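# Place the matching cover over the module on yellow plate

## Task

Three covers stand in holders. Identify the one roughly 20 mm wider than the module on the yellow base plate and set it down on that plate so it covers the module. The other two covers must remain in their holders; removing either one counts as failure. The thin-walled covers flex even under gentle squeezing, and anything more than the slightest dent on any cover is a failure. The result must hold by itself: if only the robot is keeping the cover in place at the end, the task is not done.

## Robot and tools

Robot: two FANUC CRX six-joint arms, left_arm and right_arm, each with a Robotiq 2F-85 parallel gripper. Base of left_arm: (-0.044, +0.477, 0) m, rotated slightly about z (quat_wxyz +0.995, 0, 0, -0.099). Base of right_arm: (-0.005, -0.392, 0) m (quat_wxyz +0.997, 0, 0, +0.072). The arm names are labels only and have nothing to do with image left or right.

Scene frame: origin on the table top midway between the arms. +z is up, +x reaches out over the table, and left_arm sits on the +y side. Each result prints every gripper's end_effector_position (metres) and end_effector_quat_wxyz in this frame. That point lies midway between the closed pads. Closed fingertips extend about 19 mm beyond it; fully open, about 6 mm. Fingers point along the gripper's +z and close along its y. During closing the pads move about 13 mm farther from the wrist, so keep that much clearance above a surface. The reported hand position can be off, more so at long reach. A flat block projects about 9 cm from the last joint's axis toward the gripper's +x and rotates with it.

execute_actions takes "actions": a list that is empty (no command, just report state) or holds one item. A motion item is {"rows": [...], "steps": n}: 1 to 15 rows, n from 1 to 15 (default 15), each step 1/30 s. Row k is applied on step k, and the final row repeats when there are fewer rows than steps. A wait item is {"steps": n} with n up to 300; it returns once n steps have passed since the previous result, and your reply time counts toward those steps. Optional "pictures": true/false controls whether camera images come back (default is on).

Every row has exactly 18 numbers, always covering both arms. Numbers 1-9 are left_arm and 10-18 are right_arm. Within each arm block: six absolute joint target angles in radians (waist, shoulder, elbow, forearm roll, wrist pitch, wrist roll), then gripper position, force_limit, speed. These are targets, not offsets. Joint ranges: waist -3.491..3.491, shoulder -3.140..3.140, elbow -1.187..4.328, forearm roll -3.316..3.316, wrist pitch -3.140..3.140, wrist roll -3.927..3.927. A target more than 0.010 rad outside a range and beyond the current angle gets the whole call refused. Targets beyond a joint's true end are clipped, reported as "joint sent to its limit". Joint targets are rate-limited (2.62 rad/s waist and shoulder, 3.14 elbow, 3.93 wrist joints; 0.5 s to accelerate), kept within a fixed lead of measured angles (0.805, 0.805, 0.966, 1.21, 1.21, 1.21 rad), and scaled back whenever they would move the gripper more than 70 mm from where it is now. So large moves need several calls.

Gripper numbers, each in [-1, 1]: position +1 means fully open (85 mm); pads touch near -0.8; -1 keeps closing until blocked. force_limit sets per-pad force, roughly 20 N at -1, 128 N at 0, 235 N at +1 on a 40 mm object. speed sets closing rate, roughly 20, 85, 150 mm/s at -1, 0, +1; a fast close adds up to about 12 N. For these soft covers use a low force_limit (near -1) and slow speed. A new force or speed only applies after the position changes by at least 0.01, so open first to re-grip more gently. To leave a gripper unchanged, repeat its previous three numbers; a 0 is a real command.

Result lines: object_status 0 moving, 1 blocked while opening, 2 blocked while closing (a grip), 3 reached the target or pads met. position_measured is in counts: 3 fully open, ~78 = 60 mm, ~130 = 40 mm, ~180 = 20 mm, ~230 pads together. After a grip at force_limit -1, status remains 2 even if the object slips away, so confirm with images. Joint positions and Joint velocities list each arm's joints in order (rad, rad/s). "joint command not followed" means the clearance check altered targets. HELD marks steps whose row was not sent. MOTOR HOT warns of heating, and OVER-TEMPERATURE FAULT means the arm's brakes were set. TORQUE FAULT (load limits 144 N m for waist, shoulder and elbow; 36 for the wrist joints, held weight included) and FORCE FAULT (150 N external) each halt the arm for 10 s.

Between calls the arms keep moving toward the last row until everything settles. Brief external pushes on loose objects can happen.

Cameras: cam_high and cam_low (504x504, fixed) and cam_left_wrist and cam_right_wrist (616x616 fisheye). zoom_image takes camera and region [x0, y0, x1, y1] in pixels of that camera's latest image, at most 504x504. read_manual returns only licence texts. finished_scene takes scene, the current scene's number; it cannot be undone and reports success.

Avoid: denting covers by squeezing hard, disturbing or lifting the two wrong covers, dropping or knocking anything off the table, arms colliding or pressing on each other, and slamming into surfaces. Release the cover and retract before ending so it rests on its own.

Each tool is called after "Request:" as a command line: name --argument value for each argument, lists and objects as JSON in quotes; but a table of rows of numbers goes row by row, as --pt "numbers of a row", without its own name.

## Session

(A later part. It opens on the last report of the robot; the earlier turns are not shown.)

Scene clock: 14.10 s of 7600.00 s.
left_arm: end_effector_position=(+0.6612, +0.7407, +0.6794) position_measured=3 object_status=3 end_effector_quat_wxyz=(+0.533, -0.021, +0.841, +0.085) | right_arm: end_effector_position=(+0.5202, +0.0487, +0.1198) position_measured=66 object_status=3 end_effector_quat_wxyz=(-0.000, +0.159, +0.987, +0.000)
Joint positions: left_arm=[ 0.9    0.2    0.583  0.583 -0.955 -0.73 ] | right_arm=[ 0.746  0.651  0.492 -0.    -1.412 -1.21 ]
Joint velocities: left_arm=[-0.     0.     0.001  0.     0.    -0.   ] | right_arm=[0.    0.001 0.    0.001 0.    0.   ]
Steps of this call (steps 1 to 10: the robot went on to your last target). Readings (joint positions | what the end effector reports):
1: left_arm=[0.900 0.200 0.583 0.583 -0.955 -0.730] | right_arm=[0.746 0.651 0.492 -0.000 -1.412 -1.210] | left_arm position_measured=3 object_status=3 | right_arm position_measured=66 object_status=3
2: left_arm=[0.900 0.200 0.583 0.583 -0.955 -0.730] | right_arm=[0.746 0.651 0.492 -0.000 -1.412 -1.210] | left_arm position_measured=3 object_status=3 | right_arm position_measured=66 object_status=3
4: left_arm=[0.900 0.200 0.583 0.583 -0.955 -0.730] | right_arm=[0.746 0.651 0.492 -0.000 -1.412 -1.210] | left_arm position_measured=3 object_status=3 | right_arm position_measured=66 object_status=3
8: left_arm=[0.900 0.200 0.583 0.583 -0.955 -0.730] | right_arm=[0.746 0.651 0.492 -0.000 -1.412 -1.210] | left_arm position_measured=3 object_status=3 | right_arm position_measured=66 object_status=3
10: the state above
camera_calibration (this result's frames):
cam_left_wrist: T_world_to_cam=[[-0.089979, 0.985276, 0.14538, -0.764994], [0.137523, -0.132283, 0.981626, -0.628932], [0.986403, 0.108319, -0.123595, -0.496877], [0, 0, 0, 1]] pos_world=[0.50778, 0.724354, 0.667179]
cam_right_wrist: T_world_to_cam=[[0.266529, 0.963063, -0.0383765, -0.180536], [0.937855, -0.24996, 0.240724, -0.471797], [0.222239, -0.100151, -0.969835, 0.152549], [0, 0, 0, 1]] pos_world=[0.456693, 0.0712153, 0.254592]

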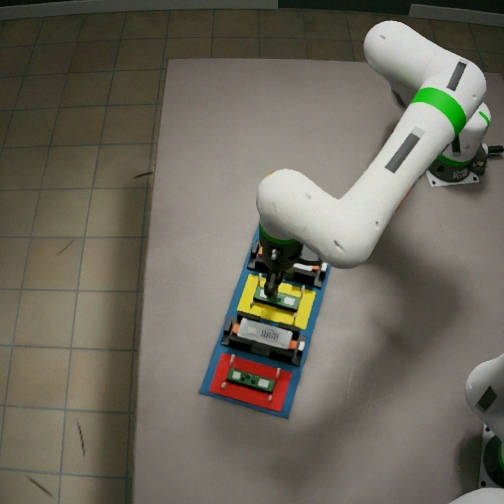

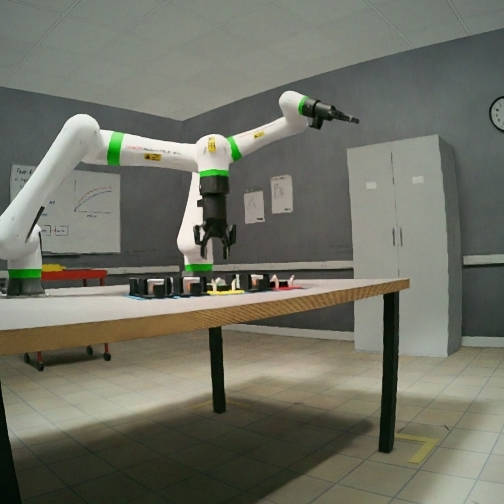

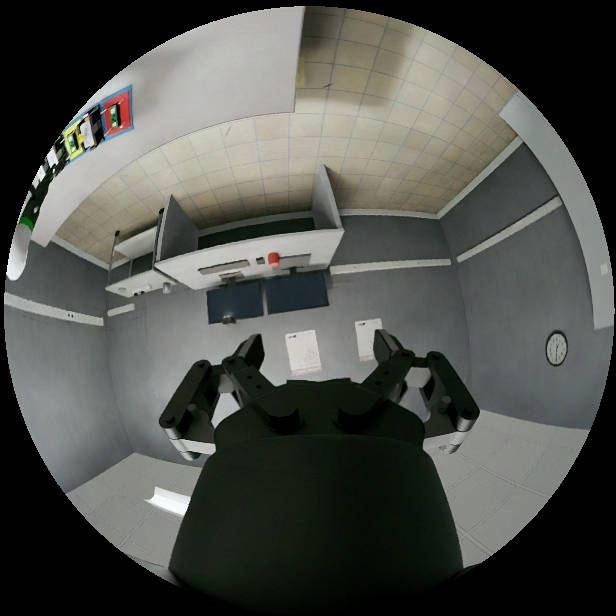

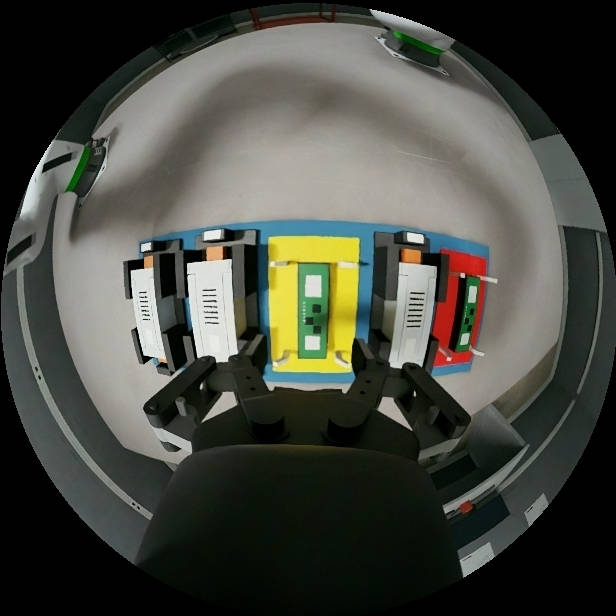

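Request:
execute_actions --actions '[{"rows":[[0.9,0.2,0.583,0.583,-0.955,-0.73,1,0,0,0.681,0.4238,0.1512,0,-1.2982,-1.145,0.5,-1,0]],"steps":15}]' --pictures false

Request:
execute_actions --actions '[{"rows":[[0.9,0.2,0.583,0.583,-0.955,-0.73,1,0,0,0.681,0.4238,0.1512,0,-1.2982,-1.145,0.5,-1,0],[0.9,0.2,0.583,0.583,-0.955,-0.73,1,0,0,0.681,0.4238,0.1512,0,-1.2982,-1.145,0.5,-1,0],[0.9,0.2,0.583,0.583,-0.955,-0.73,1,0,0,0.681,0.4584,0.0906,0,-1.203,-1.145,0.5,-1,0]],"steps":15}]'

Request:
zoom_image --camera "cam_right_wrist" --region '[200,220,420,420]'

Scene clock: 19.70 s of 7600.00 s.
left_arm: end_effector_position=(+0.6612, +0.7407, +0.6794) position_measured=3 object_status=3 end_effector_quat_wxyz=(+0.533, -0.021, +0.841, +0.085) | right_arm: end_effector_position=(+0.4866, -0.0525, +0.1200) position_measured=66 object_status=3 end_effector_quat_wxyz=(+0.000, +0.160, +0.987, +0.000)
Joint positions: left_arm=[ 0.9    0.2    0.583  0.583 -0.955 -0.73 ] | right_arm=[ 0.681  0.424  0.152  0.    -1.299 -1.145]
Joint velocities: left_arm=[-0.     0.001 -0.     0.001 -0.001  0.   ] | right_arm=[-0.008 -0.029 -0.043  0.001  0.017  0.009]
Steps of this call (steps 1 to 15: the robot went on to your last target; steps 16 to 90: nothing new was sent; then 2.10 s passed at rest; steps 91 to 105: all 15 steps of this action). Readings (joint positions | what the end effector reports):
91: left_arm=[0.900 0.200 0.583 0.583 -0.955 -0.730] | right_arm=[0.746 0.651 0.492 0.000 -1.412 -1.210] | left_arm position_measured=3 object_status=3 | right_arm position_measured=66 object_status=3
92: left_arm=[0.900 0.200 0.583 0.583 -0.955 -0.730] | right_arm=[0.745 0.648 0.487 0.000 -1.410 -1.210] | left_arm position_measured=3 object_status=3 | right_arm position_measured=66 object_status=3
94: left_arm=[0.900 0.200 0.583 0.583 -0.955 -0.730] | right_arm=[0.739 0.626 0.454 0.000 -1.399 -1.203] | left_arm position_measured=3 object_status=3 | right_arm position_measured=66 object_status=3
98: left_arm=[0.900 0.200 0.583 0.583 -0.955 -0.730] | right_arm=[0.712 0.532 0.313 0.000 -1.352 -1.176] | left_arm position_measured=3 object_status=3 | right_arm position_measured=66 object_status=3
105: the state above

Scene clock: 20.20 s of 7600.00 s.
left_arm: end_effector_position=(+0.6612, +0.7407, +0.6794) position_measured=3 object_status=3 end_effector_quat_wxyz=(+0.533, -0.021, +0.841, +0.085) | right_arm: end_effector_position=(+0.4864, -0.0529, +0.0748) position_measured=66 object_status=3 end_effector_quat_wxyz=(-0.000, +0.160, +0.987, -0.000)
Joint positions: left_arm=[ 0.9    0.2    0.583  0.583 -0.955 -0.73 ] | right_arm=[ 0.681  0.459  0.091 -0.    -1.203 -1.145]
Joint velocities: left_arm=[ 0. -0.  0. -0. -0. -0.] | right_arm=[-0.    -0.    -0.001 -0.     0.     0.002]
Steps of this call (steps 1 to 15: all 15 steps of this action). Readings (joint positions | what the end effector reports):
1: left_arm=[0.900 0.200 0.583 0.583 -0.955 -0.730] | right_arm=[0.681 0.424 0.152 0.000 -1.298 -1.145] | left_arm position_measured=3 object_status=3 | right_arm position_measured=66 object_status=3
2: left_arm=[0.900 0.200 0.583 0.583 -0.955 -0.730] | right_arm=[0.681 0.424 0.151 0.000 -1.298 -1.145] | left_arm position_measured=3 object_status=3 | right_arm position_measured=66 object_status=3
4: left_arm=[0.900 0.200 0.583 0.583 -0.955 -0.730] | right_arm=[0.681 0.426 0.146 0.000 -1.290 -1.145] | left_arm position_measured=3 object_status=3 | right_arm position_measured=66 object_status=3
8: left_arm=[0.900 0.200 0.583 0.583 -0.955 -0.730] | right_arm=[0.681 0.455 0.097 -0.000 -1.214 -1.145] | left_arm position_measured=3 object_status=3 | right_arm position_measured=66 object_status=3
15: the state above
camera_calibration (this result's frames):
cam_left_wrist: T_world_to_cam=[[-0.0899789, 0.985276, 0.145381, -0.764994], [0.137523, -0.132283, 0.981626, -0.628932], [0.986403, 0.108319, -0.123595, -0.496877], [0, 0, 0, 1]] pos_world=[0.50778, 0.724354, 0.667179]
cam_right_wrist: T_world_to_cam=[[0.266678, 0.963015, -0.0385384, -0.0755189], [0.937844, -0.250078, 0.240646, -0.454605], [0.222108, -0.100318, -0.969848, 0.106289], [0, 0, 0, 1]] pos_world=[0.42288, -0.0302981, 0.209573]

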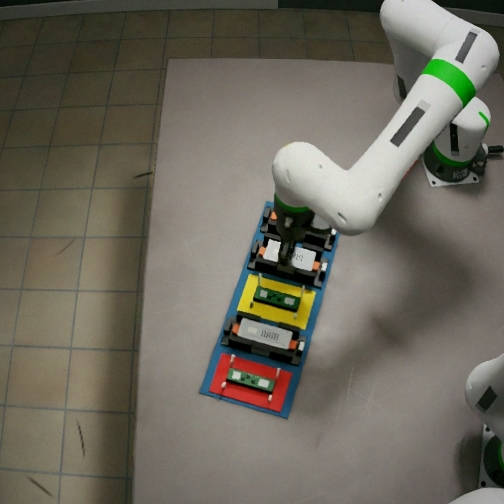

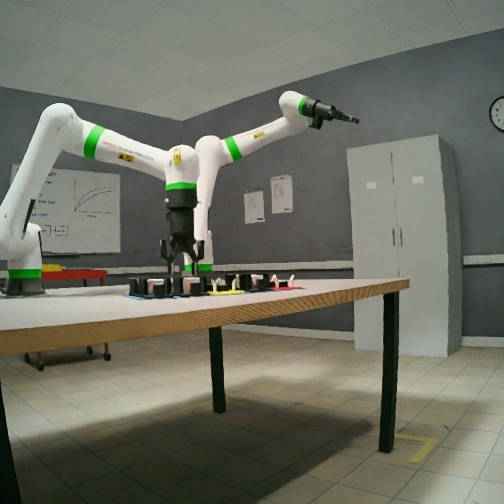

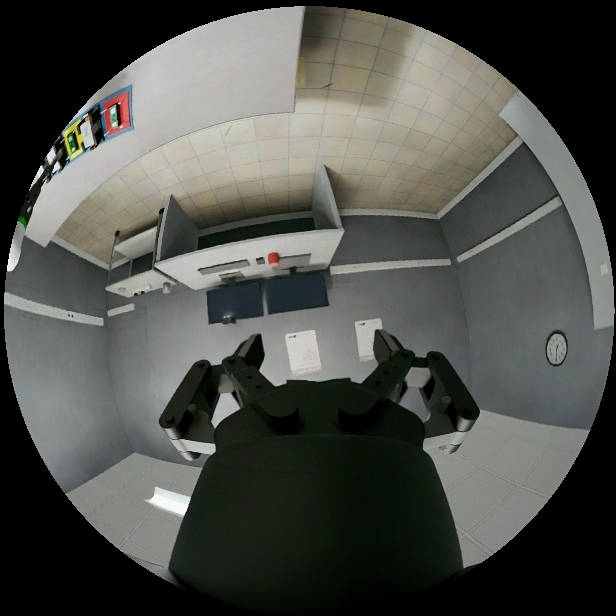

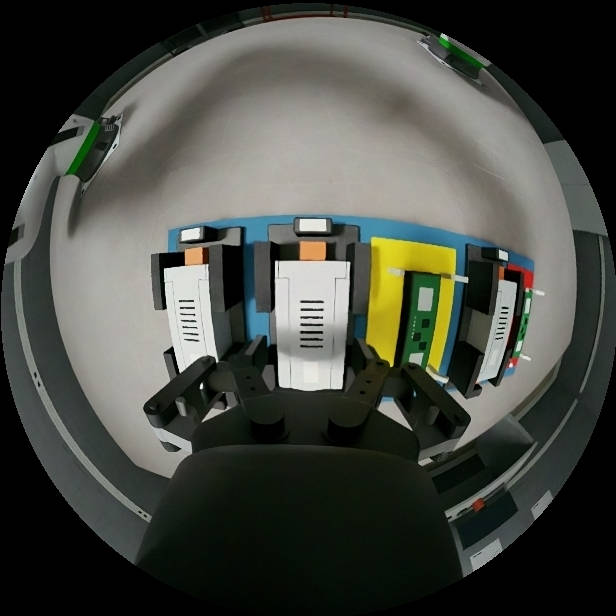

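Region (200, 220, 420, 420) of cam_right_wrist's 616x616 image, scaled by 2.291, with more detail than that image has; it fills the top 458 rows of this view, and the rest is white.

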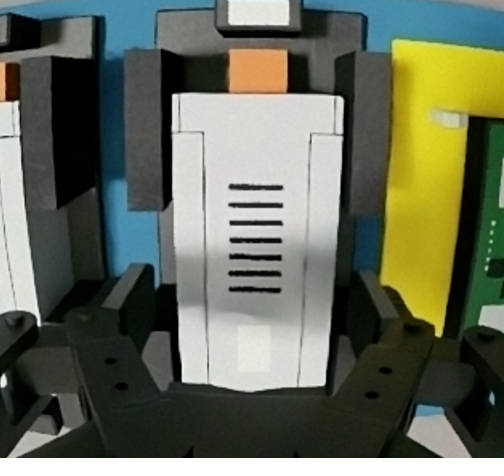

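Request:
execute_actions --actions '[{"rows":[[0.9,0.2,0.583,0.583,-0.955,-0.73,1,0,0,0.681,0.4775,0.068,0,-1.1615,-1.145,0.5,-1,0]],"steps":12}]'

Request:
zoom_image --camera "cam_right_wrist" --region '[200,220,420,420]'

Scene clock: 22.47 s of 7600.00 s.
left_arm: end_effector_position=(+0.6612, +0.7407, +0.6794) position_measured=3 object_status=3 end_effector_quat_wxyz=(+0.533, -0.021, +0.841, +0.085) | right_arm: end_effector_position=(+0.4865, -0.0528, +0.0548) position_measured=66 object_status=3 end_effector_quat_wxyz=(+0.000, +0.160, +0.987, -0.000)
Joint positions: left_arm=[ 0.9    0.2    0.583  0.583 -0.955 -0.73 ] | right_arm=[ 0.681  0.477  0.068  0.    -1.162 -1.145]
Joint velocities: left_arm=[-0. -0. -0. -0.  0. -0.] | right_arm=[ 0.     0.001 -0.001 -0.001  0.     0.001]
Steps of this call (steps 1 to 15: the robot went on to your last target; steps 16 to 56: nothing new was sent; steps 57 to 68: all 12 steps of this action). Readings (joint positions | what the end effector reports):
57: left_arm=[0.900 0.200 0.583 0.583 -0.955 -0.730] | right_arm=[0.681 0.459 0.090 0.000 -1.202 -1.145] | left_arm position_measured=3 object_status=3 | right_arm position_measured=66 object_status=3
58: left_arm=[0.900 0.200 0.583 0.583 -0.955 -0.730] | right_arm=[0.681 0.461 0.086 0.000 -1.195 -1.145] | left_arm position_measured=3 object_status=3 | right_arm position_measured=66 object_status=3
60: left_arm=[0.900 0.200 0.583 0.583 -0.955 -0.730] | right_arm=[0.681 0.474 0.072 0.000 -1.170 -1.145] | left_arm position_measured=3 object_status=3 | right_arm position_measured=66 object_status=3
64: left_arm=[0.900 0.200 0.583 0.583 -0.955 -0.730] | right_arm=[0.681 0.477 0.068 0.000 -1.162 -1.145] | left_arm position_measured=3 object_status=3 | right_arm position_measured=66 object_status=3
68: the state above
camera_calibration (this result's frames):
cam_left_wrist: T_world_to_cam=[[-0.0899792, 0.985276, 0.145381, -0.764994], [0.137522, -0.132283, 0.981626, -0.628932], [0.986403, 0.108319, -0.123595, -0.496878], [0, 0, 0, 1]] pos_world=[0.50778, 0.724354, 0.667179]
cam_right_wrist: T_world_to_cam=[[0.26667, 0.963016, -0.038565, -0.0763908], [0.937825, -0.250053, 0.240746, -0.449904], [0.222199, -0.100367, -0.969822, 0.0868435], [0, 0, 0, 1]] pos_world=[0.423006, -0.0302183, 0.189589]

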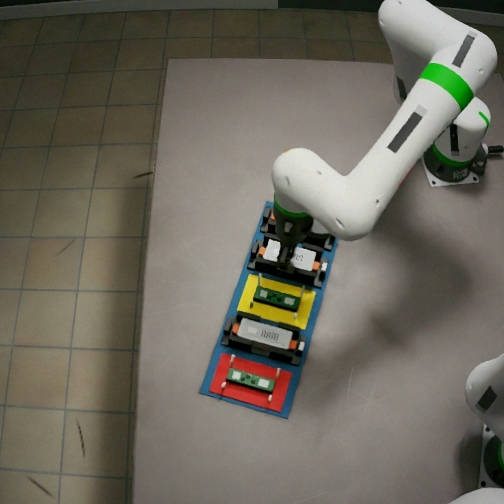

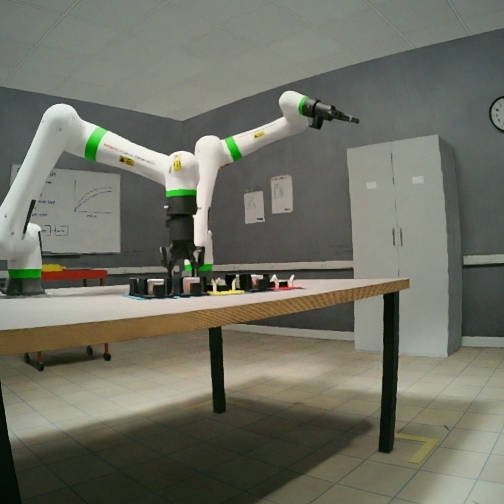

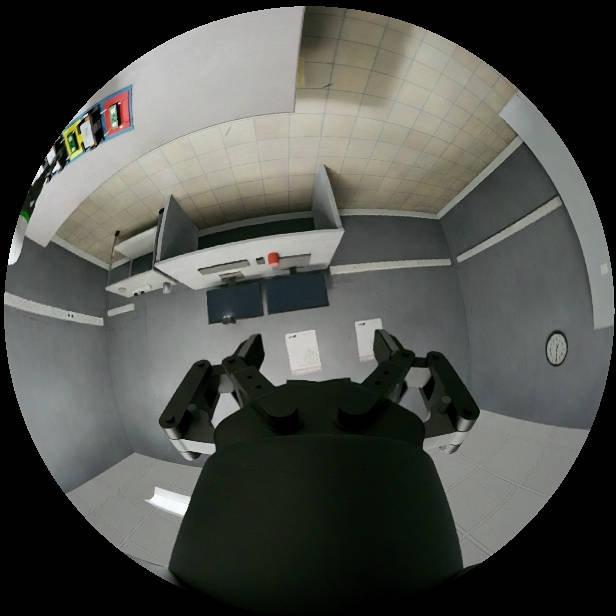

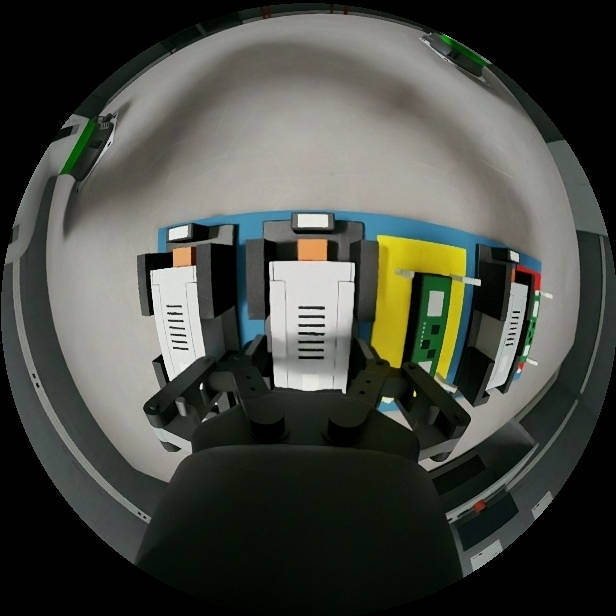

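Region (200, 220, 420, 420) of cam_right_wrist's 616x616 image, scaled by 2.291, with more detail than that image has; it fills the top 458 rows of this view, and the rest is white.

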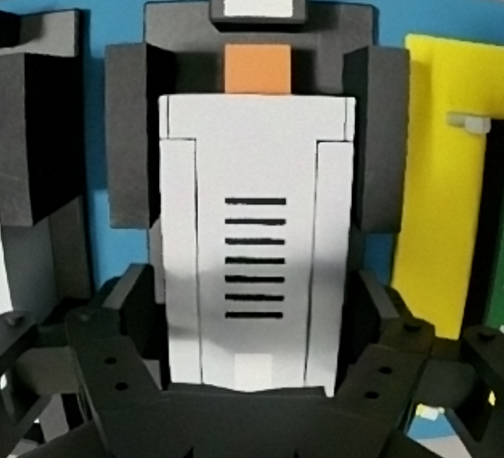

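Fine. Descend to 0.042 and grip.

Request:
execute_actions --actions '[{"rows":[[0.9,0.2,0.583,0.583,-0.955,-0.73,1,0,0,0.681,0.49,0.0536,0,-1.1344,-1.145,0.5,-1,0]],"steps":10}]' --pictures false

Request:
execute_actions --actions '[{"rows":[[0.9,0.2,0.583,0.583,-0.955,-0.73,1,0,0,0.681,0.49,0.0536,0,-1.1344,-1.145,-1,-0.87,-1]],"steps":15}]' --pictures false

Request:
execute_actions --actions '[{"steps":30}]'

Scene clock: 23.67 s of 7600.00 s.
left_arm: end_effector_position=(+0.6612, +0.7407, +0.6794) position_measured=3 object_status=3 end_effector_quat_wxyz=(+0.533, -0.021, +0.841, +0.085) | right_arm: end_effector_position=(+0.4864, -0.0529, +0.0419) position_measured=66 object_status=3 end_effector_quat_wxyz=(-0.000, +0.160, +0.987, +0.000)
Joint positions: left_arm=[ 0.9    0.2    0.583  0.583 -0.955 -0.73 ] | right_arm=[ 0.681  0.49   0.054 -0.    -1.134 -1.145]
Joint velocities: left_arm=[-0.    -0.     0.    -0.     0.001 -0.   ] | right_arm=[ 0.     0.    -0.     0.002  0.    -0.001]
Steps of this call (steps 1 to 15: the robot went on to your last target; steps 16 to 26: nothing new was sent; steps 27 to 36: all 10 steps of this action). Readings (joint positions | what the end effector reports):
27: left_arm=[0.900 0.200 0.583 0.583 -0.955 -0.730] | right_arm=[0.681 0.478 0.068 -0.000 -1.161 -1.145] | left_arm position_measured=3 object_status=3 | right_arm position_measured=66 object_status=3
28: left_arm=[0.900 0.200 0.583 0.583 -0.955 -0.730] | right_arm=[0.681 0.481 0.064 -0.000 -1.153 -1.145] | left_arm position_measured=3 object_status=3 | right_arm position_measured=66 object_status=3
30: left_arm=[0.900 0.200 0.583 0.583 -0.955 -0.730] | right_arm=[0.681 0.489 0.055 -0.000 -1.138 -1.145] | left_arm position_measured=3 object_status=3 | right_arm position_measured=66 object_status=3
34: left_arm=[0.900 0.200 0.583 0.583 -0.955 -0.730] | right_arm=[0.681 0.490 0.054 -0.000 -1.135 -1.145] | left_arm position_measured=3 object_status=3 | right_arm position_measured=66 object_status=3
36: the state above

Scene clock: 24.17 s of 7600.00 s.
left_arm: end_effector_position=(+0.6612, +0.7407, +0.6794) position_measured=3 object_status=3 end_effector_quat_wxyz=(+0.533, -0.021, +0.841, +0.085) | right_arm: end_effector_position=(+0.4864, -0.0528, +0.0418) position_measured=88 object_status=0 end_effector_quat_wxyz=(+0.000, +0.160, +0.987, +0.000)
Joint positions: left_arm=[ 0.9    0.2    0.583  0.583 -0.955 -0.73 ] | right_arm=[ 0.681  0.49   0.054 -0.    -1.134 -1.145]
Joint velocities: left_arm=[ 0.    -0.    -0.    -0.001 -0.001  0.   ] | right_arm=[ 0.     0.    -0.     0.001  0.001  0.   ]
Steps of this call (steps 1 to 15: all 15 steps of this action). Readings (joint positions | what the end effector reports):
1: left_arm=[0.900 0.200 0.583 0.583 -0.955 -0.730] | right_arm=[0.681 0.490 0.054 -0.000 -1.134 -1.145] | left_arm position_measured=3 object_status=3 | right_arm position_measured=66 object_status=0
2: left_arm=[0.900 0.200 0.583 0.583 -0.955 -0.730] | right_arm=[0.681 0.490 0.054 -0.000 -1.134 -1.145] | left_arm position_measured=3 object_status=3 | right_arm position_measured=67 object_status=0
4: left_arm=[0.900 0.200 0.583 0.583 -0.955 -0.730] | right_arm=[0.681 0.490 0.054 -0.000 -1.134 -1.145] | left_arm position_measured=3 object_status=3 | right_arm position_measured=69 object_status=0
8: left_arm=[0.900 0.200 0.583 0.583 -0.955 -0.730] | right_arm=[0.681 0.490 0.054 -0.000 -1.134 -1.145] | left_arm position_measured=3 object_status=3 | right_arm position_measured=76 object_status=0
15: the state above

Scene clock: 25.17 s of 7600.00 s.
left_arm: end_effector_position=(+0.6612, +0.7407, +0.6794) position_measured=3 object_status=3 end_effector_quat_wxyz=(+0.533, -0.021, +0.841, +0.085) | right_arm: end_effector_position=(+0.4864, -0.0529, +0.0418) position_measured=102 object_status=2 end_effector_quat_wxyz=(+0.000, +0.160, +0.987, -0.000)
Joint positions: left_arm=[ 0.9    0.2    0.583  0.583 -0.955 -0.73 ] | right_arm=[ 0.681  0.49   0.054  0.    -1.134 -1.145]
Joint velocities: left_arm=[ 0.001  0.    -0.     0.001 -0.     0.   ] | right_arm=[-0.  0. -0.  0.  0.  0.]
Steps of this call (steps 1 to 15: the robot went on to your last target; steps 16 to 30: nothing new was sent). Readings (joint positions | what the end effector reports):
1: left_arm=[0.900 0.200 0.583 0.583 -0.955 -0.730] | right_arm=[0.681 0.490 0.054 -0.000 -1.134 -1.145] | left_arm position_measured=3 object_status=3 | right_arm position_measured=90 object_status=0
2: left_arm=[0.900 0.200 0.583 0.583 -0.955 -0.730] | right_arm=[0.681 0.490 0.054 -0.000 -1.134 -1.145] | left_arm position_measured=3 object_status=3 | right_arm position_measured=91 object_status=0
4: left_arm=[0.900 0.200 0.583 0.583 -0.955 -0.730] | right_arm=[0.681 0.490 0.054 0.000 -1.134 -1.145] | left_arm position_measured=3 object_status=3 | right_arm position_measured=95 object_status=0
8: left_arm=[0.900 0.200 0.583 0.583 -0.955 -0.730] | right_arm=[0.681 0.490 0.054 0.000 -1.134 -1.145] | left_arm position_measured=3 object_status=3 | right_arm position_measured=100 object_status=0
30: the state above
All arms were judged still, so your last target was given up. Only a new action makes them travel on or press farther. Fingers that are still opening or closing keep moving.
camera_calibration (this result's frames):
cam_left_wrist: T_world_to_cam=[[-0.0899792, 0.985276, 0.14538, -0.764994], [0.137523, -0.132282, 0.981626, -0.628932], [0.986403, 0.108319, -0.123595, -0.496877], [0, 0, 0, 1]] pos_world=[0.50778, 0.724354, 0.667179]
cam_right_wrist: T_world_to_cam=[[0.266618, 0.963034, -0.0384794, -0.076741], [0.937827, -0.25002, 0.24077, -0.446677], [0.222249, -0.100281, -0.969819, 0.0742341], [0, 0, 0, 1]] pos_world=[0.422868, -0.0303295, 0.176587]

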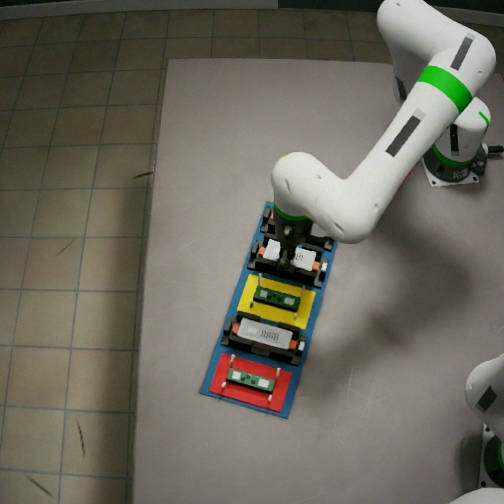

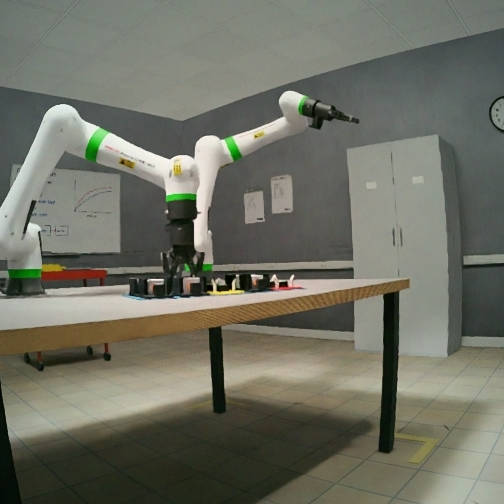

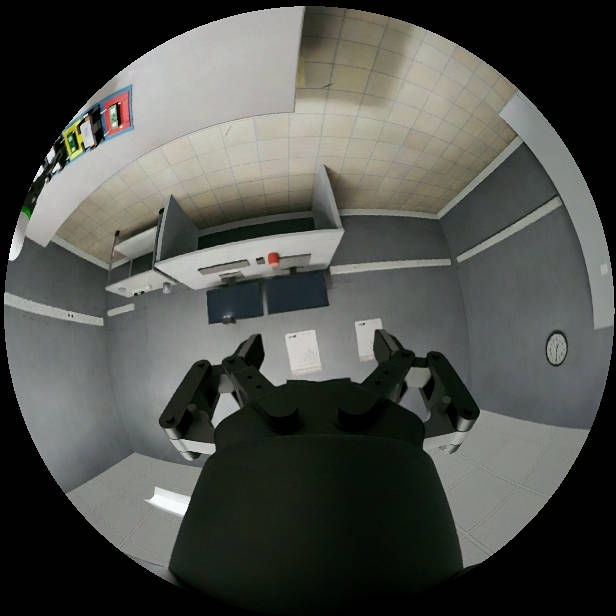

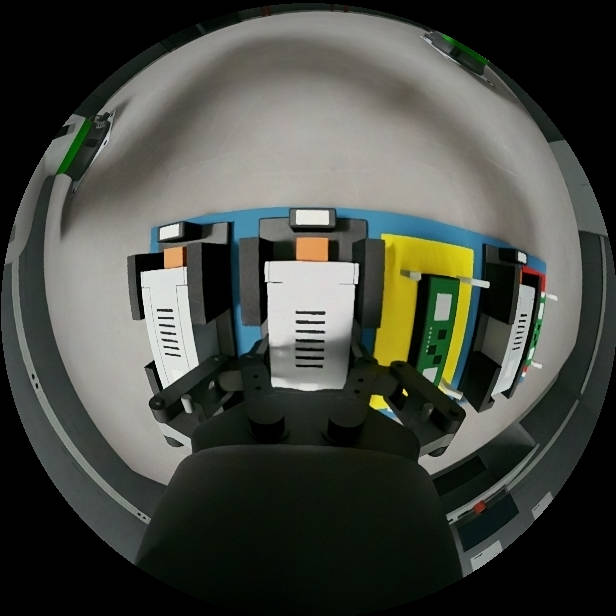

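Request:
execute_actions --actions '[{"rows":[[0.9,0.2,0.583,0.583,-0.955,-0.73,1,0,0,0.681,0.4775,0.068,0,-1.1615,-1.145,-1,-0.87,-1],[0.9,0.2,0.583,0.583,-0.955,-0.73,1,0,0,0.681,0.4775,0.068,0,-1.1615,-1.145,-1,-0.87,-1],[0.9,0.2,0.583,0.583,-0.955,-0.73,1,0,0,0.681,0.4775,0.068,0,-1.1615,-1.145,-1,-0.87,-1],[0.9,0.2,0.583,0.583,-0.955,-0.73,1,0,0,0.681,0.4775,0.068,0,-1.1615,-1.145,-1,-0.87,-1],[0.9,0.2,0.583,0.583,-0.955,-0.73,1,0,0,0.681,0.4775,0.068,0,-1.1615,-1.145,-1,-0.87,-1],[0.9,0.2,0.583,0.583,-0.955,-0.73,1,0,0,0.681,0.4775,0.068,0,-1.1615,-1.145,-1,-0.87,-1],[0.9,0.2,0.583,0.583,-0.955,-0.73,1,0,0,0.681,0.4584,0.0906,0,-1.203,-1.145,-1,-0.87,-1]],"steps":15}]'

Request:
zoom_image --camera "cam_low" --region '[120,240,260,310]'

Scene clock: 27.30 s of 7600.00 s.
left_arm: end_effector_position=(+0.6612, +0.7407, +0.6794) position_measured=3 object_status=3 end_effector_quat_wxyz=(+0.533, -0.021, +0.841, +0.085) | right_arm: end_effector_position=(+0.4864, -0.0529, +0.0749) position_measured=109 object_status=0 end_effector_quat_wxyz=(+0.000, +0.160, +0.987, -0.000)
Joint positions: left_arm=[ 0.9    0.2    0.583  0.583 -0.955 -0.73 ] | right_arm=[ 0.681  0.458  0.09   0.    -1.203 -1.145]
Joint velocities: left_arm=[ 0.001 -0.    -0.    -0.    -0.001 -0.001] | right_arm=[ 0.    -0.     0.001 -0.003 -0.003  0.   ]
Steps of this call (steps 1 to 49: nothing new was sent; steps 50 to 64: all 15 steps of this action). Readings (joint positions | what the end effector reports):
50: left_arm=[0.900 0.200 0.583 0.583 -0.955 -0.730] | right_arm=[0.681 0.490 0.054 -0.000 -1.135 -1.145] | left_arm position_measured=3 object_status=3 | right_arm position_measured=102 object_status=2
51: left_arm=[0.900 0.200 0.583 0.583 -0.955 -0.730] | right_arm=[0.681 0.487 0.057 -0.000 -1.142 -1.145] | left_arm position_measured=3 object_status=3 | right_arm position_measured=102 object_status=2
53: left_arm=[0.900 0.200 0.583 0.583 -0.955 -0.730] | right_arm=[0.681 0.479 0.066 -0.000 -1.158 -1.145] | left_arm position_measured=3 object_status=3 | right_arm position_measured=102 object_status=2
57: left_arm=[0.900 0.200 0.583 0.583 -0.955 -0.730] | right_arm=[0.681 0.475 0.072 -0.000 -1.170 -1.145] | left_arm position_measured=3 object_status=3 | right_arm position_measured=102 object_status=2
64: the state above
camera_calibration (this result's frames):
cam_left_wrist: T_world_to_cam=[[-0.0899791, 0.985276, 0.14538, -0.764994], [0.137523, -0.132283, 0.981626, -0.628932], [0.986403, 0.108319, -0.123595, -0.496877], [0, 0, 0, 1]] pos_world=[0.50778, 0.724354, 0.667179]
cam_right_wrist: T_world_to_cam=[[0.266651, 0.963025, -0.0384815, -0.0754564], [0.937797, -0.250041, 0.240867, -0.454684], [0.222339, -0.100315, -0.969795, 0.106227], [0, 0, 0, 1]] pos_world=[0.422904, -0.030367, 0.209634]

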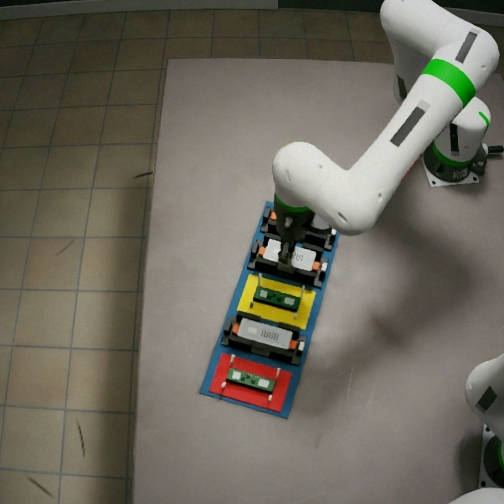

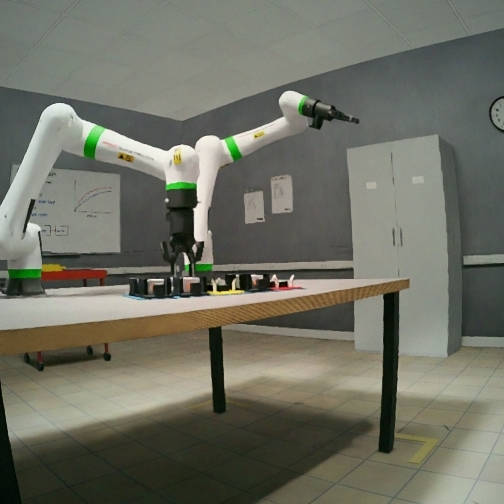

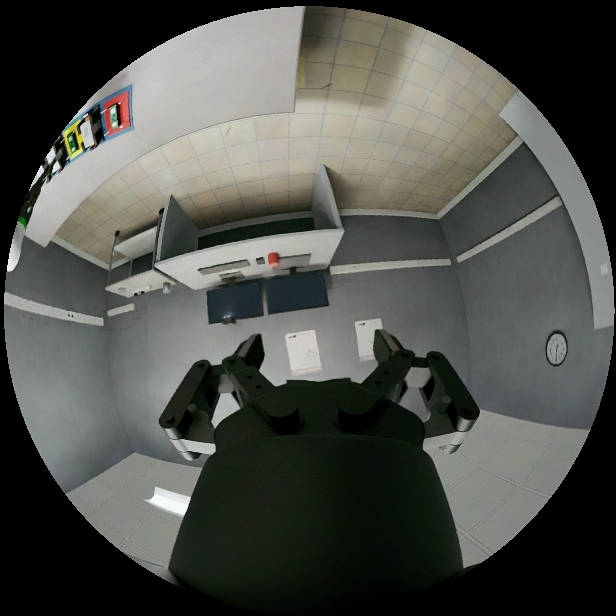

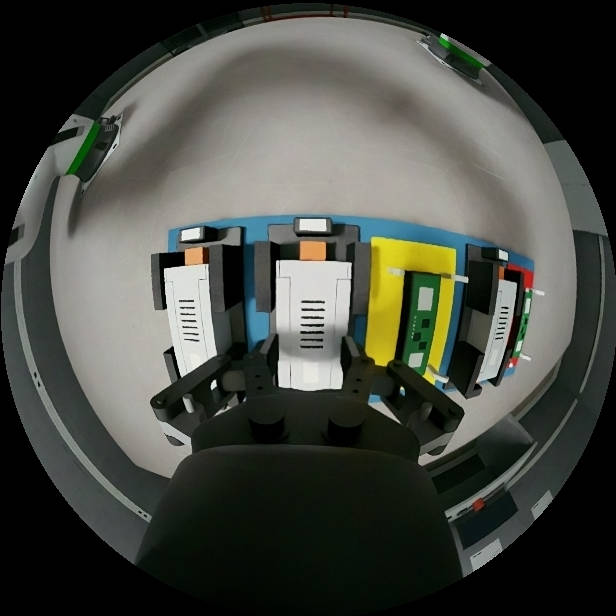

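Region (120, 240, 260, 310) of cam_low's 504x504 image, scaled by 3.600, with more detail than that image has.

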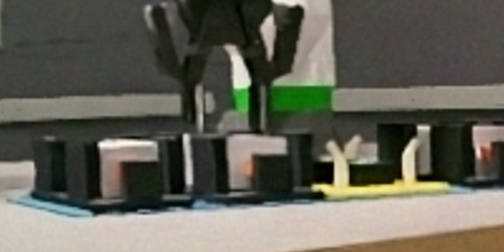

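Request:
execute_actions --actions '[{"rows":[[0.9,0.2,0.583,0.583,-0.955,-0.73,1,0,0,0.681,0.4584,0.0906,0,-1.203,-1.145,0.5,-1,1],[0.9,0.2,0.583,0.583,-0.955,-0.73,1,0,0,0.681,0.4584,0.0906,0,-1.203,-1.145,0.5,-1,1],[0.9,0.2,0.583,0.583,-0.955,-0.73,1,0,0,0.681,0.4584,0.0906,0,-1.203,-1.145,0.5,-1,1],[0.9,0.2,0.583,0.583,-0.955,-0.73,1,0,0,0.681,0.4584,0.0906,0,-1.203,-1.145,0.5,-1,1],[0.9,0.2,0.583,0.583,-0.955,-0.73,1,0,0,0.681,0.4584,0.0906,0,-1.203,-1.145,0.5,-1,1],[0.9,0.2,0.583,0.583,-0.955,-0.73,1,0,0,0.681,0.4584,0.0906,0,-1.203,-1.145,0.5,-1,1],[0.9,0.2,0.583,0.583,-0.955,-0.73,1,0,0,0.681,0.492,0.0514,0,-1.130,-1.145,0.5,-1,1]],"steps":15}]' --pictures false

Request:
execute_actions --actions '[{"rows":[[0.9,0.2,0.583,0.583,-0.955,-0.73,1,0,0,0.681,0.492,0.0514,0,-1.130,-1.145,0.3,-1,0],[0.9,0.2,0.583,0.583,-0.955,-0.73,1,0,0,0.681,0.492,0.0514,0,-1.130,-1.145,0.3,-1,0],[0.9,0.2,0.583,0.583,-0.955,-0.73,1,0,0,0.681,0.492,0.0514,0,-1.130,-1.145,0.3,-1,0],[0.9,0.2,0.583,0.583,-0.955,-0.73,1,0,0,0.681,0.492,0.0514,0,-1.130,-1.145,0.3,-1,0],[0.9,0.2,0.583,0.583,-0.955,-0.73,1,0,0,0.681,0.492,0.0514,0,-1.130,-1.145,0.3,-1,0],[0.9,0.2,0.583,0.583,-0.955,-0.73,1,0,0,0.681,0.492,0.0514,0,-1.130,-1.145,0.3,-1,0],[0.9,0.2,0.583,0.583,-0.955,-0.73,1,0,0,0.681,0.492,0.0514,0,-1.130,-1.145,-1,-0.8,-1]],"steps":15}]' --pictures false

Request:
execute_actions --actions '[{"steps":18}]' --pictures false

Scene clock: 39.63 s of 7600.00 s.
left_arm: end_effector_position=(+0.6612, +0.7407, +0.6794) position_measured=3 object_status=3 end_effector_quat_wxyz=(+0.533, -0.021, +0.841, +0.085) | right_arm: end_effector_position=(+0.4871, -0.0522, +0.0695) position_measured=66 object_status=3 end_effector_quat_wxyz=(+0.001, +0.159, +0.987, +0.001)
Joint positions: left_arm=[ 0.9    0.2    0.583  0.583 -0.955 -0.73 ] | right_arm=[ 0.681  0.464  0.085  0.001 -1.189 -1.145]
Joint velocities: left_arm=[-0.001 -0.     0.     0.    -0.     0.001] | right_arm=[ 0. -0.  0. -0. -0. -0.]
FORCE FAULT: contact force on the right arm reached its limit, and that arm stopped for 10 seconds. The contact can be on any part of that arm, not only on its tool. That arm's remaining commands of this call were not run. That arm holds still and accepts commands again. Move the arm away from the contact; if what it grips holds it there, let go first. Pushing or pulling that hard again can fault the arm again.
The stop of the right arm began at step 70 of this call (marked STOPPED below). From that step on that arm followed nothing that you had sent. 6 of its steps, steps kept back included, did not run and will not run. Nothing is kept back now, and the robot has no last target.
Steps of this call (steps 1 to 15: the robot went on to your last target; steps 16 to 60: nothing new was sent; steps 61 to 75: all 15 steps of this action; steps 76 to 370: the stop continued). Readings (joint positions | what the end effector reports):
61: left_arm=[0.900 0.200 0.583 0.583 -0.955 -0.730] | right_arm=[0.681 0.458 0.091 -0.000 -1.203 -1.145] | left_arm position_measured=3 object_status=3 | right_arm position_measured=217 object_status=0
62: left_arm=[0.900 0.200 0.583 0.583 -0.955 -0.730] | right_arm=[0.681 0.458 0.091 -0.000 -1.203 -1.145] | left_arm position_measured=3 object_status=3 | right_arm position_measured=215 object_status=0
64: left_arm=[0.900 0.200 0.583 0.583 -0.955 -0.730] | right_arm=[0.681 0.458 0.091 0.000 -1.203 -1.145] | left_arm position_measured=3 object_status=3 | right_arm position_measured=196 object_status=0
68: left_arm=[0.900 0.200 0.583 0.583 -0.955 -0.730] | right_arm=[0.681 0.462 0.087 -0.000 -1.195 -1.145] | left_arm position_measured=3 object_status=3 | right_arm position_measured=145 object_status=0
70: left_arm=[0.900 0.200 0.583 0.583 -0.955 -0.730] | right_arm=[0.681 0.463 0.085 0.001 -1.189 -1.145] | left_arm position_measured=3 object_status=3 | right_arm position_measured=119 object_status=0 STOPPED (the right arm)
370: the state above

Scene clock: 39.67 s of 7600.00 s.
left_arm: end_effector_position=(+0.6612, +0.7407, +0.6794) position_measured=3 object_status=3 end_effector_quat_wxyz=(+0.533, -0.021, +0.841, +0.085) | right_arm: end_effector_position=(+0.4871, -0.0522, +0.0695) position_measured=66 object_status=3 end_effector_quat_wxyz=(+0.001, +0.159, +0.987, +0.001)
Joint positions: left_arm=[ 0.9    0.2    0.583  0.583 -0.955 -0.73 ] | right_arm=[ 0.681  0.464  0.085  0.001 -1.189 -1.145]
Joint velocities: left_arm=[ 0.     0.     0.001 -0.     0.     0.   ] | right_arm=[ 0.001 -0.     0.     0.001  0.    -0.001]
A stop began in an earlier call of the same reply, so what this call sent did not run. Send another action.
Steps of this call (step 1: nothing new was sent). Readings (joint positions | what the end effector reports):
1: the state above

Scene clock: 39.70 s of 7600.00 s.
left_arm: end_effector_position=(+0.6612, +0.7407, +0.6794) position_measured=3 object_status=3 end_effector_quat_wxyz=(+0.533, -0.021, +0.841, +0.085) | right_arm: end_effector_position=(+0.4871, -0.0522, +0.0695) position_measured=66 object_status=3 end_effector_quat_wxyz=(+0.001, +0.159, +0.987, +0.001)
Joint positions: left_arm=[ 0.9    0.2    0.583  0.583 -0.955 -0.73 ] | right_arm=[ 0.681  0.464  0.085  0.001 -1.189 -1.145]
Joint velocities: left_arm=[-0.    -0.     0.    -0.001  0.     0.   ] | right_arm=[-0.001 -0.    -0.     0.     0.     0.   ]
A stop began in an earlier call of the same reply, so what this call sent did not run. Send another action.
Steps of this call (step 1: nothing new was sent). Readings (joint positions | what the end effector reports):
1: the state above

Oops; fingers hit the cover top.

Request:
execute_actions --actions '[{"rows":[[0.9,0.2,0.583,0.583,-0.955,-0.73,1,0,0,0.681,0.4584,0.0906,0,-1.203,-1.145,0.5,-1,0]],"steps":10}]'

Request:
zoom_image --camera "cam_right_wrist" --region '[200,220,420,420]'

Scene clock: 40.70 s of 7600.00 s.
left_arm: end_effector_position=(+0.6612, +0.7407, +0.6794) position_measured=3 object_status=3 end_effector_quat_wxyz=(+0.533, -0.021, +0.841, +0.085) | right_arm: end_effector_position=(+0.4864, -0.0528, +0.0748) position_measured=66 object_status=3 end_effector_quat_wxyz=(-0.000, +0.160, +0.987, -0.000)
Joint positions: left_arm=[ 0.9    0.2    0.583  0.583 -0.955 -0.73 ] | right_arm=[ 0.681  0.458  0.091  0.    -1.203 -1.145]
Joint velocities: left_arm=[ 0.001 -0.     0.001 -0.001  0.    -0.   ] | right_arm=[ 0.001 -0.001  0.     0.001 -0.    -0.002]
Steps of this call (steps 1 to 20: nothing new was sent; steps 21 to 30: all 10 steps of this action). Readings (joint positions | what the end effector reports):
21: left_arm=[0.900 0.200 0.583 0.583 -0.955 -0.730] | right_arm=[0.681 0.463 0.085 0.001 -1.190 -1.145] | left_arm position_measured=3 object_status=3 | right_arm position_measured=66 object_status=3
22: left_arm=[0.900 0.200 0.583 0.583 -0.955 -0.730] | right_arm=[0.681 0.462 0.087 0.000 -1.195 -1.145] | left_arm position_measured=3 object_status=3 | right_arm position_measured=66 object_status=3
24: left_arm=[0.900 0.200 0.583 0.583 -0.955 -0.730] | right_arm=[0.681 0.459 0.090 0.000 -1.202 -1.145] | left_arm position_measured=3 object_status=3 | right_arm position_measured=66 object_status=3
28: left_arm=[0.900 0.200 0.583 0.583 -0.955 -0.730] | right_arm=[0.681 0.459 0.091 0.000 -1.203 -1.145] | left_arm position_measured=3 object_status=3 | right_arm position_measured=66 object_status=3
30: the state above
camera_calibration (this result's frames):
cam_left_wrist: T_world_to_cam=[[-0.0899791, 0.985276, 0.14538, -0.764994], [0.137523, -0.132283, 0.981626, -0.628932], [0.986403, 0.108319, -0.123595, -0.496877], [0, 0, 0, 1]] pos_world=[0.50778, 0.724354, 0.667179]
cam_right_wrist: T_world_to_cam=[[0.266587, 0.963041, -0.0385214, -0.0754786], [0.937852, -0.249986, 0.24071, -0.454601], [0.222184, -0.100297, -0.969832, 0.106286], [0, 0, 0, 1]] pos_world=[0.422855, -0.0302944, 0.209599]

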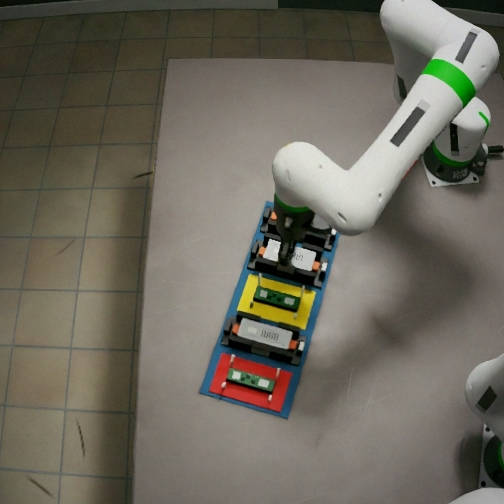

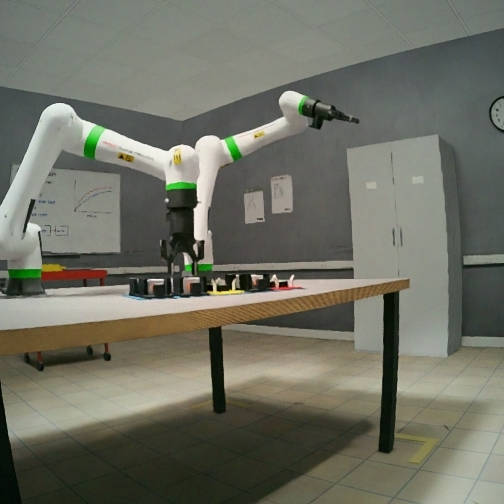

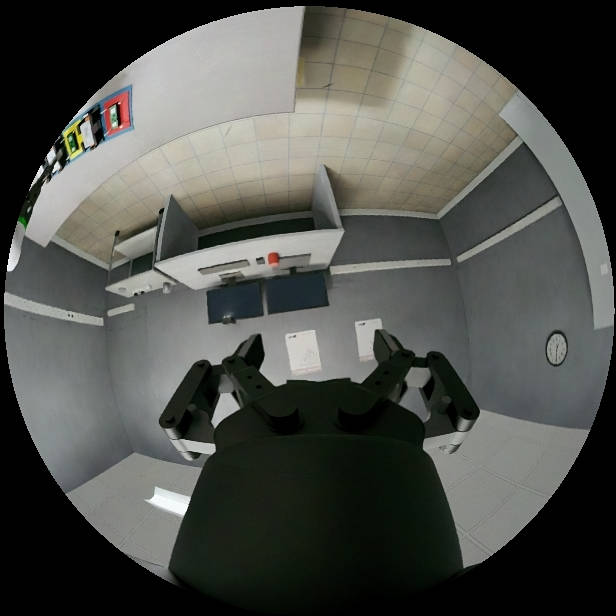

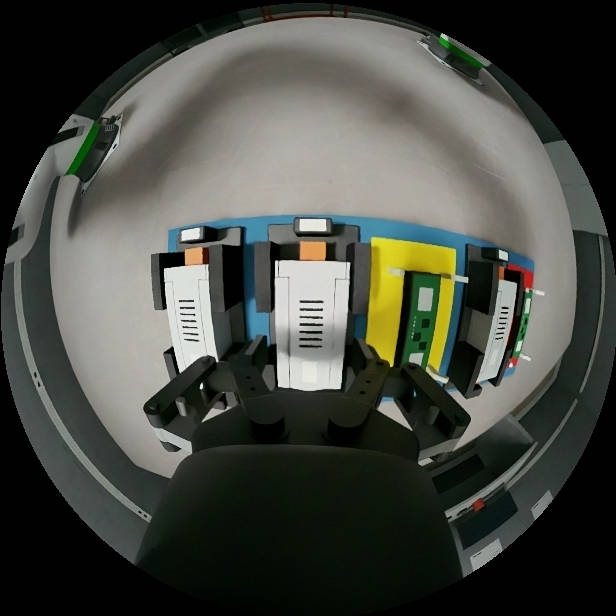

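Region (200, 220, 420, 420) of cam_right_wrist's 616x616 image, scaled by 2.291, with more detail than that image has; it fills the top 458 rows of this view, and the rest is white.

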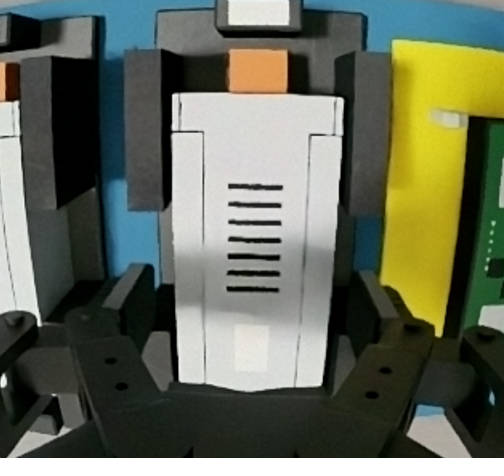

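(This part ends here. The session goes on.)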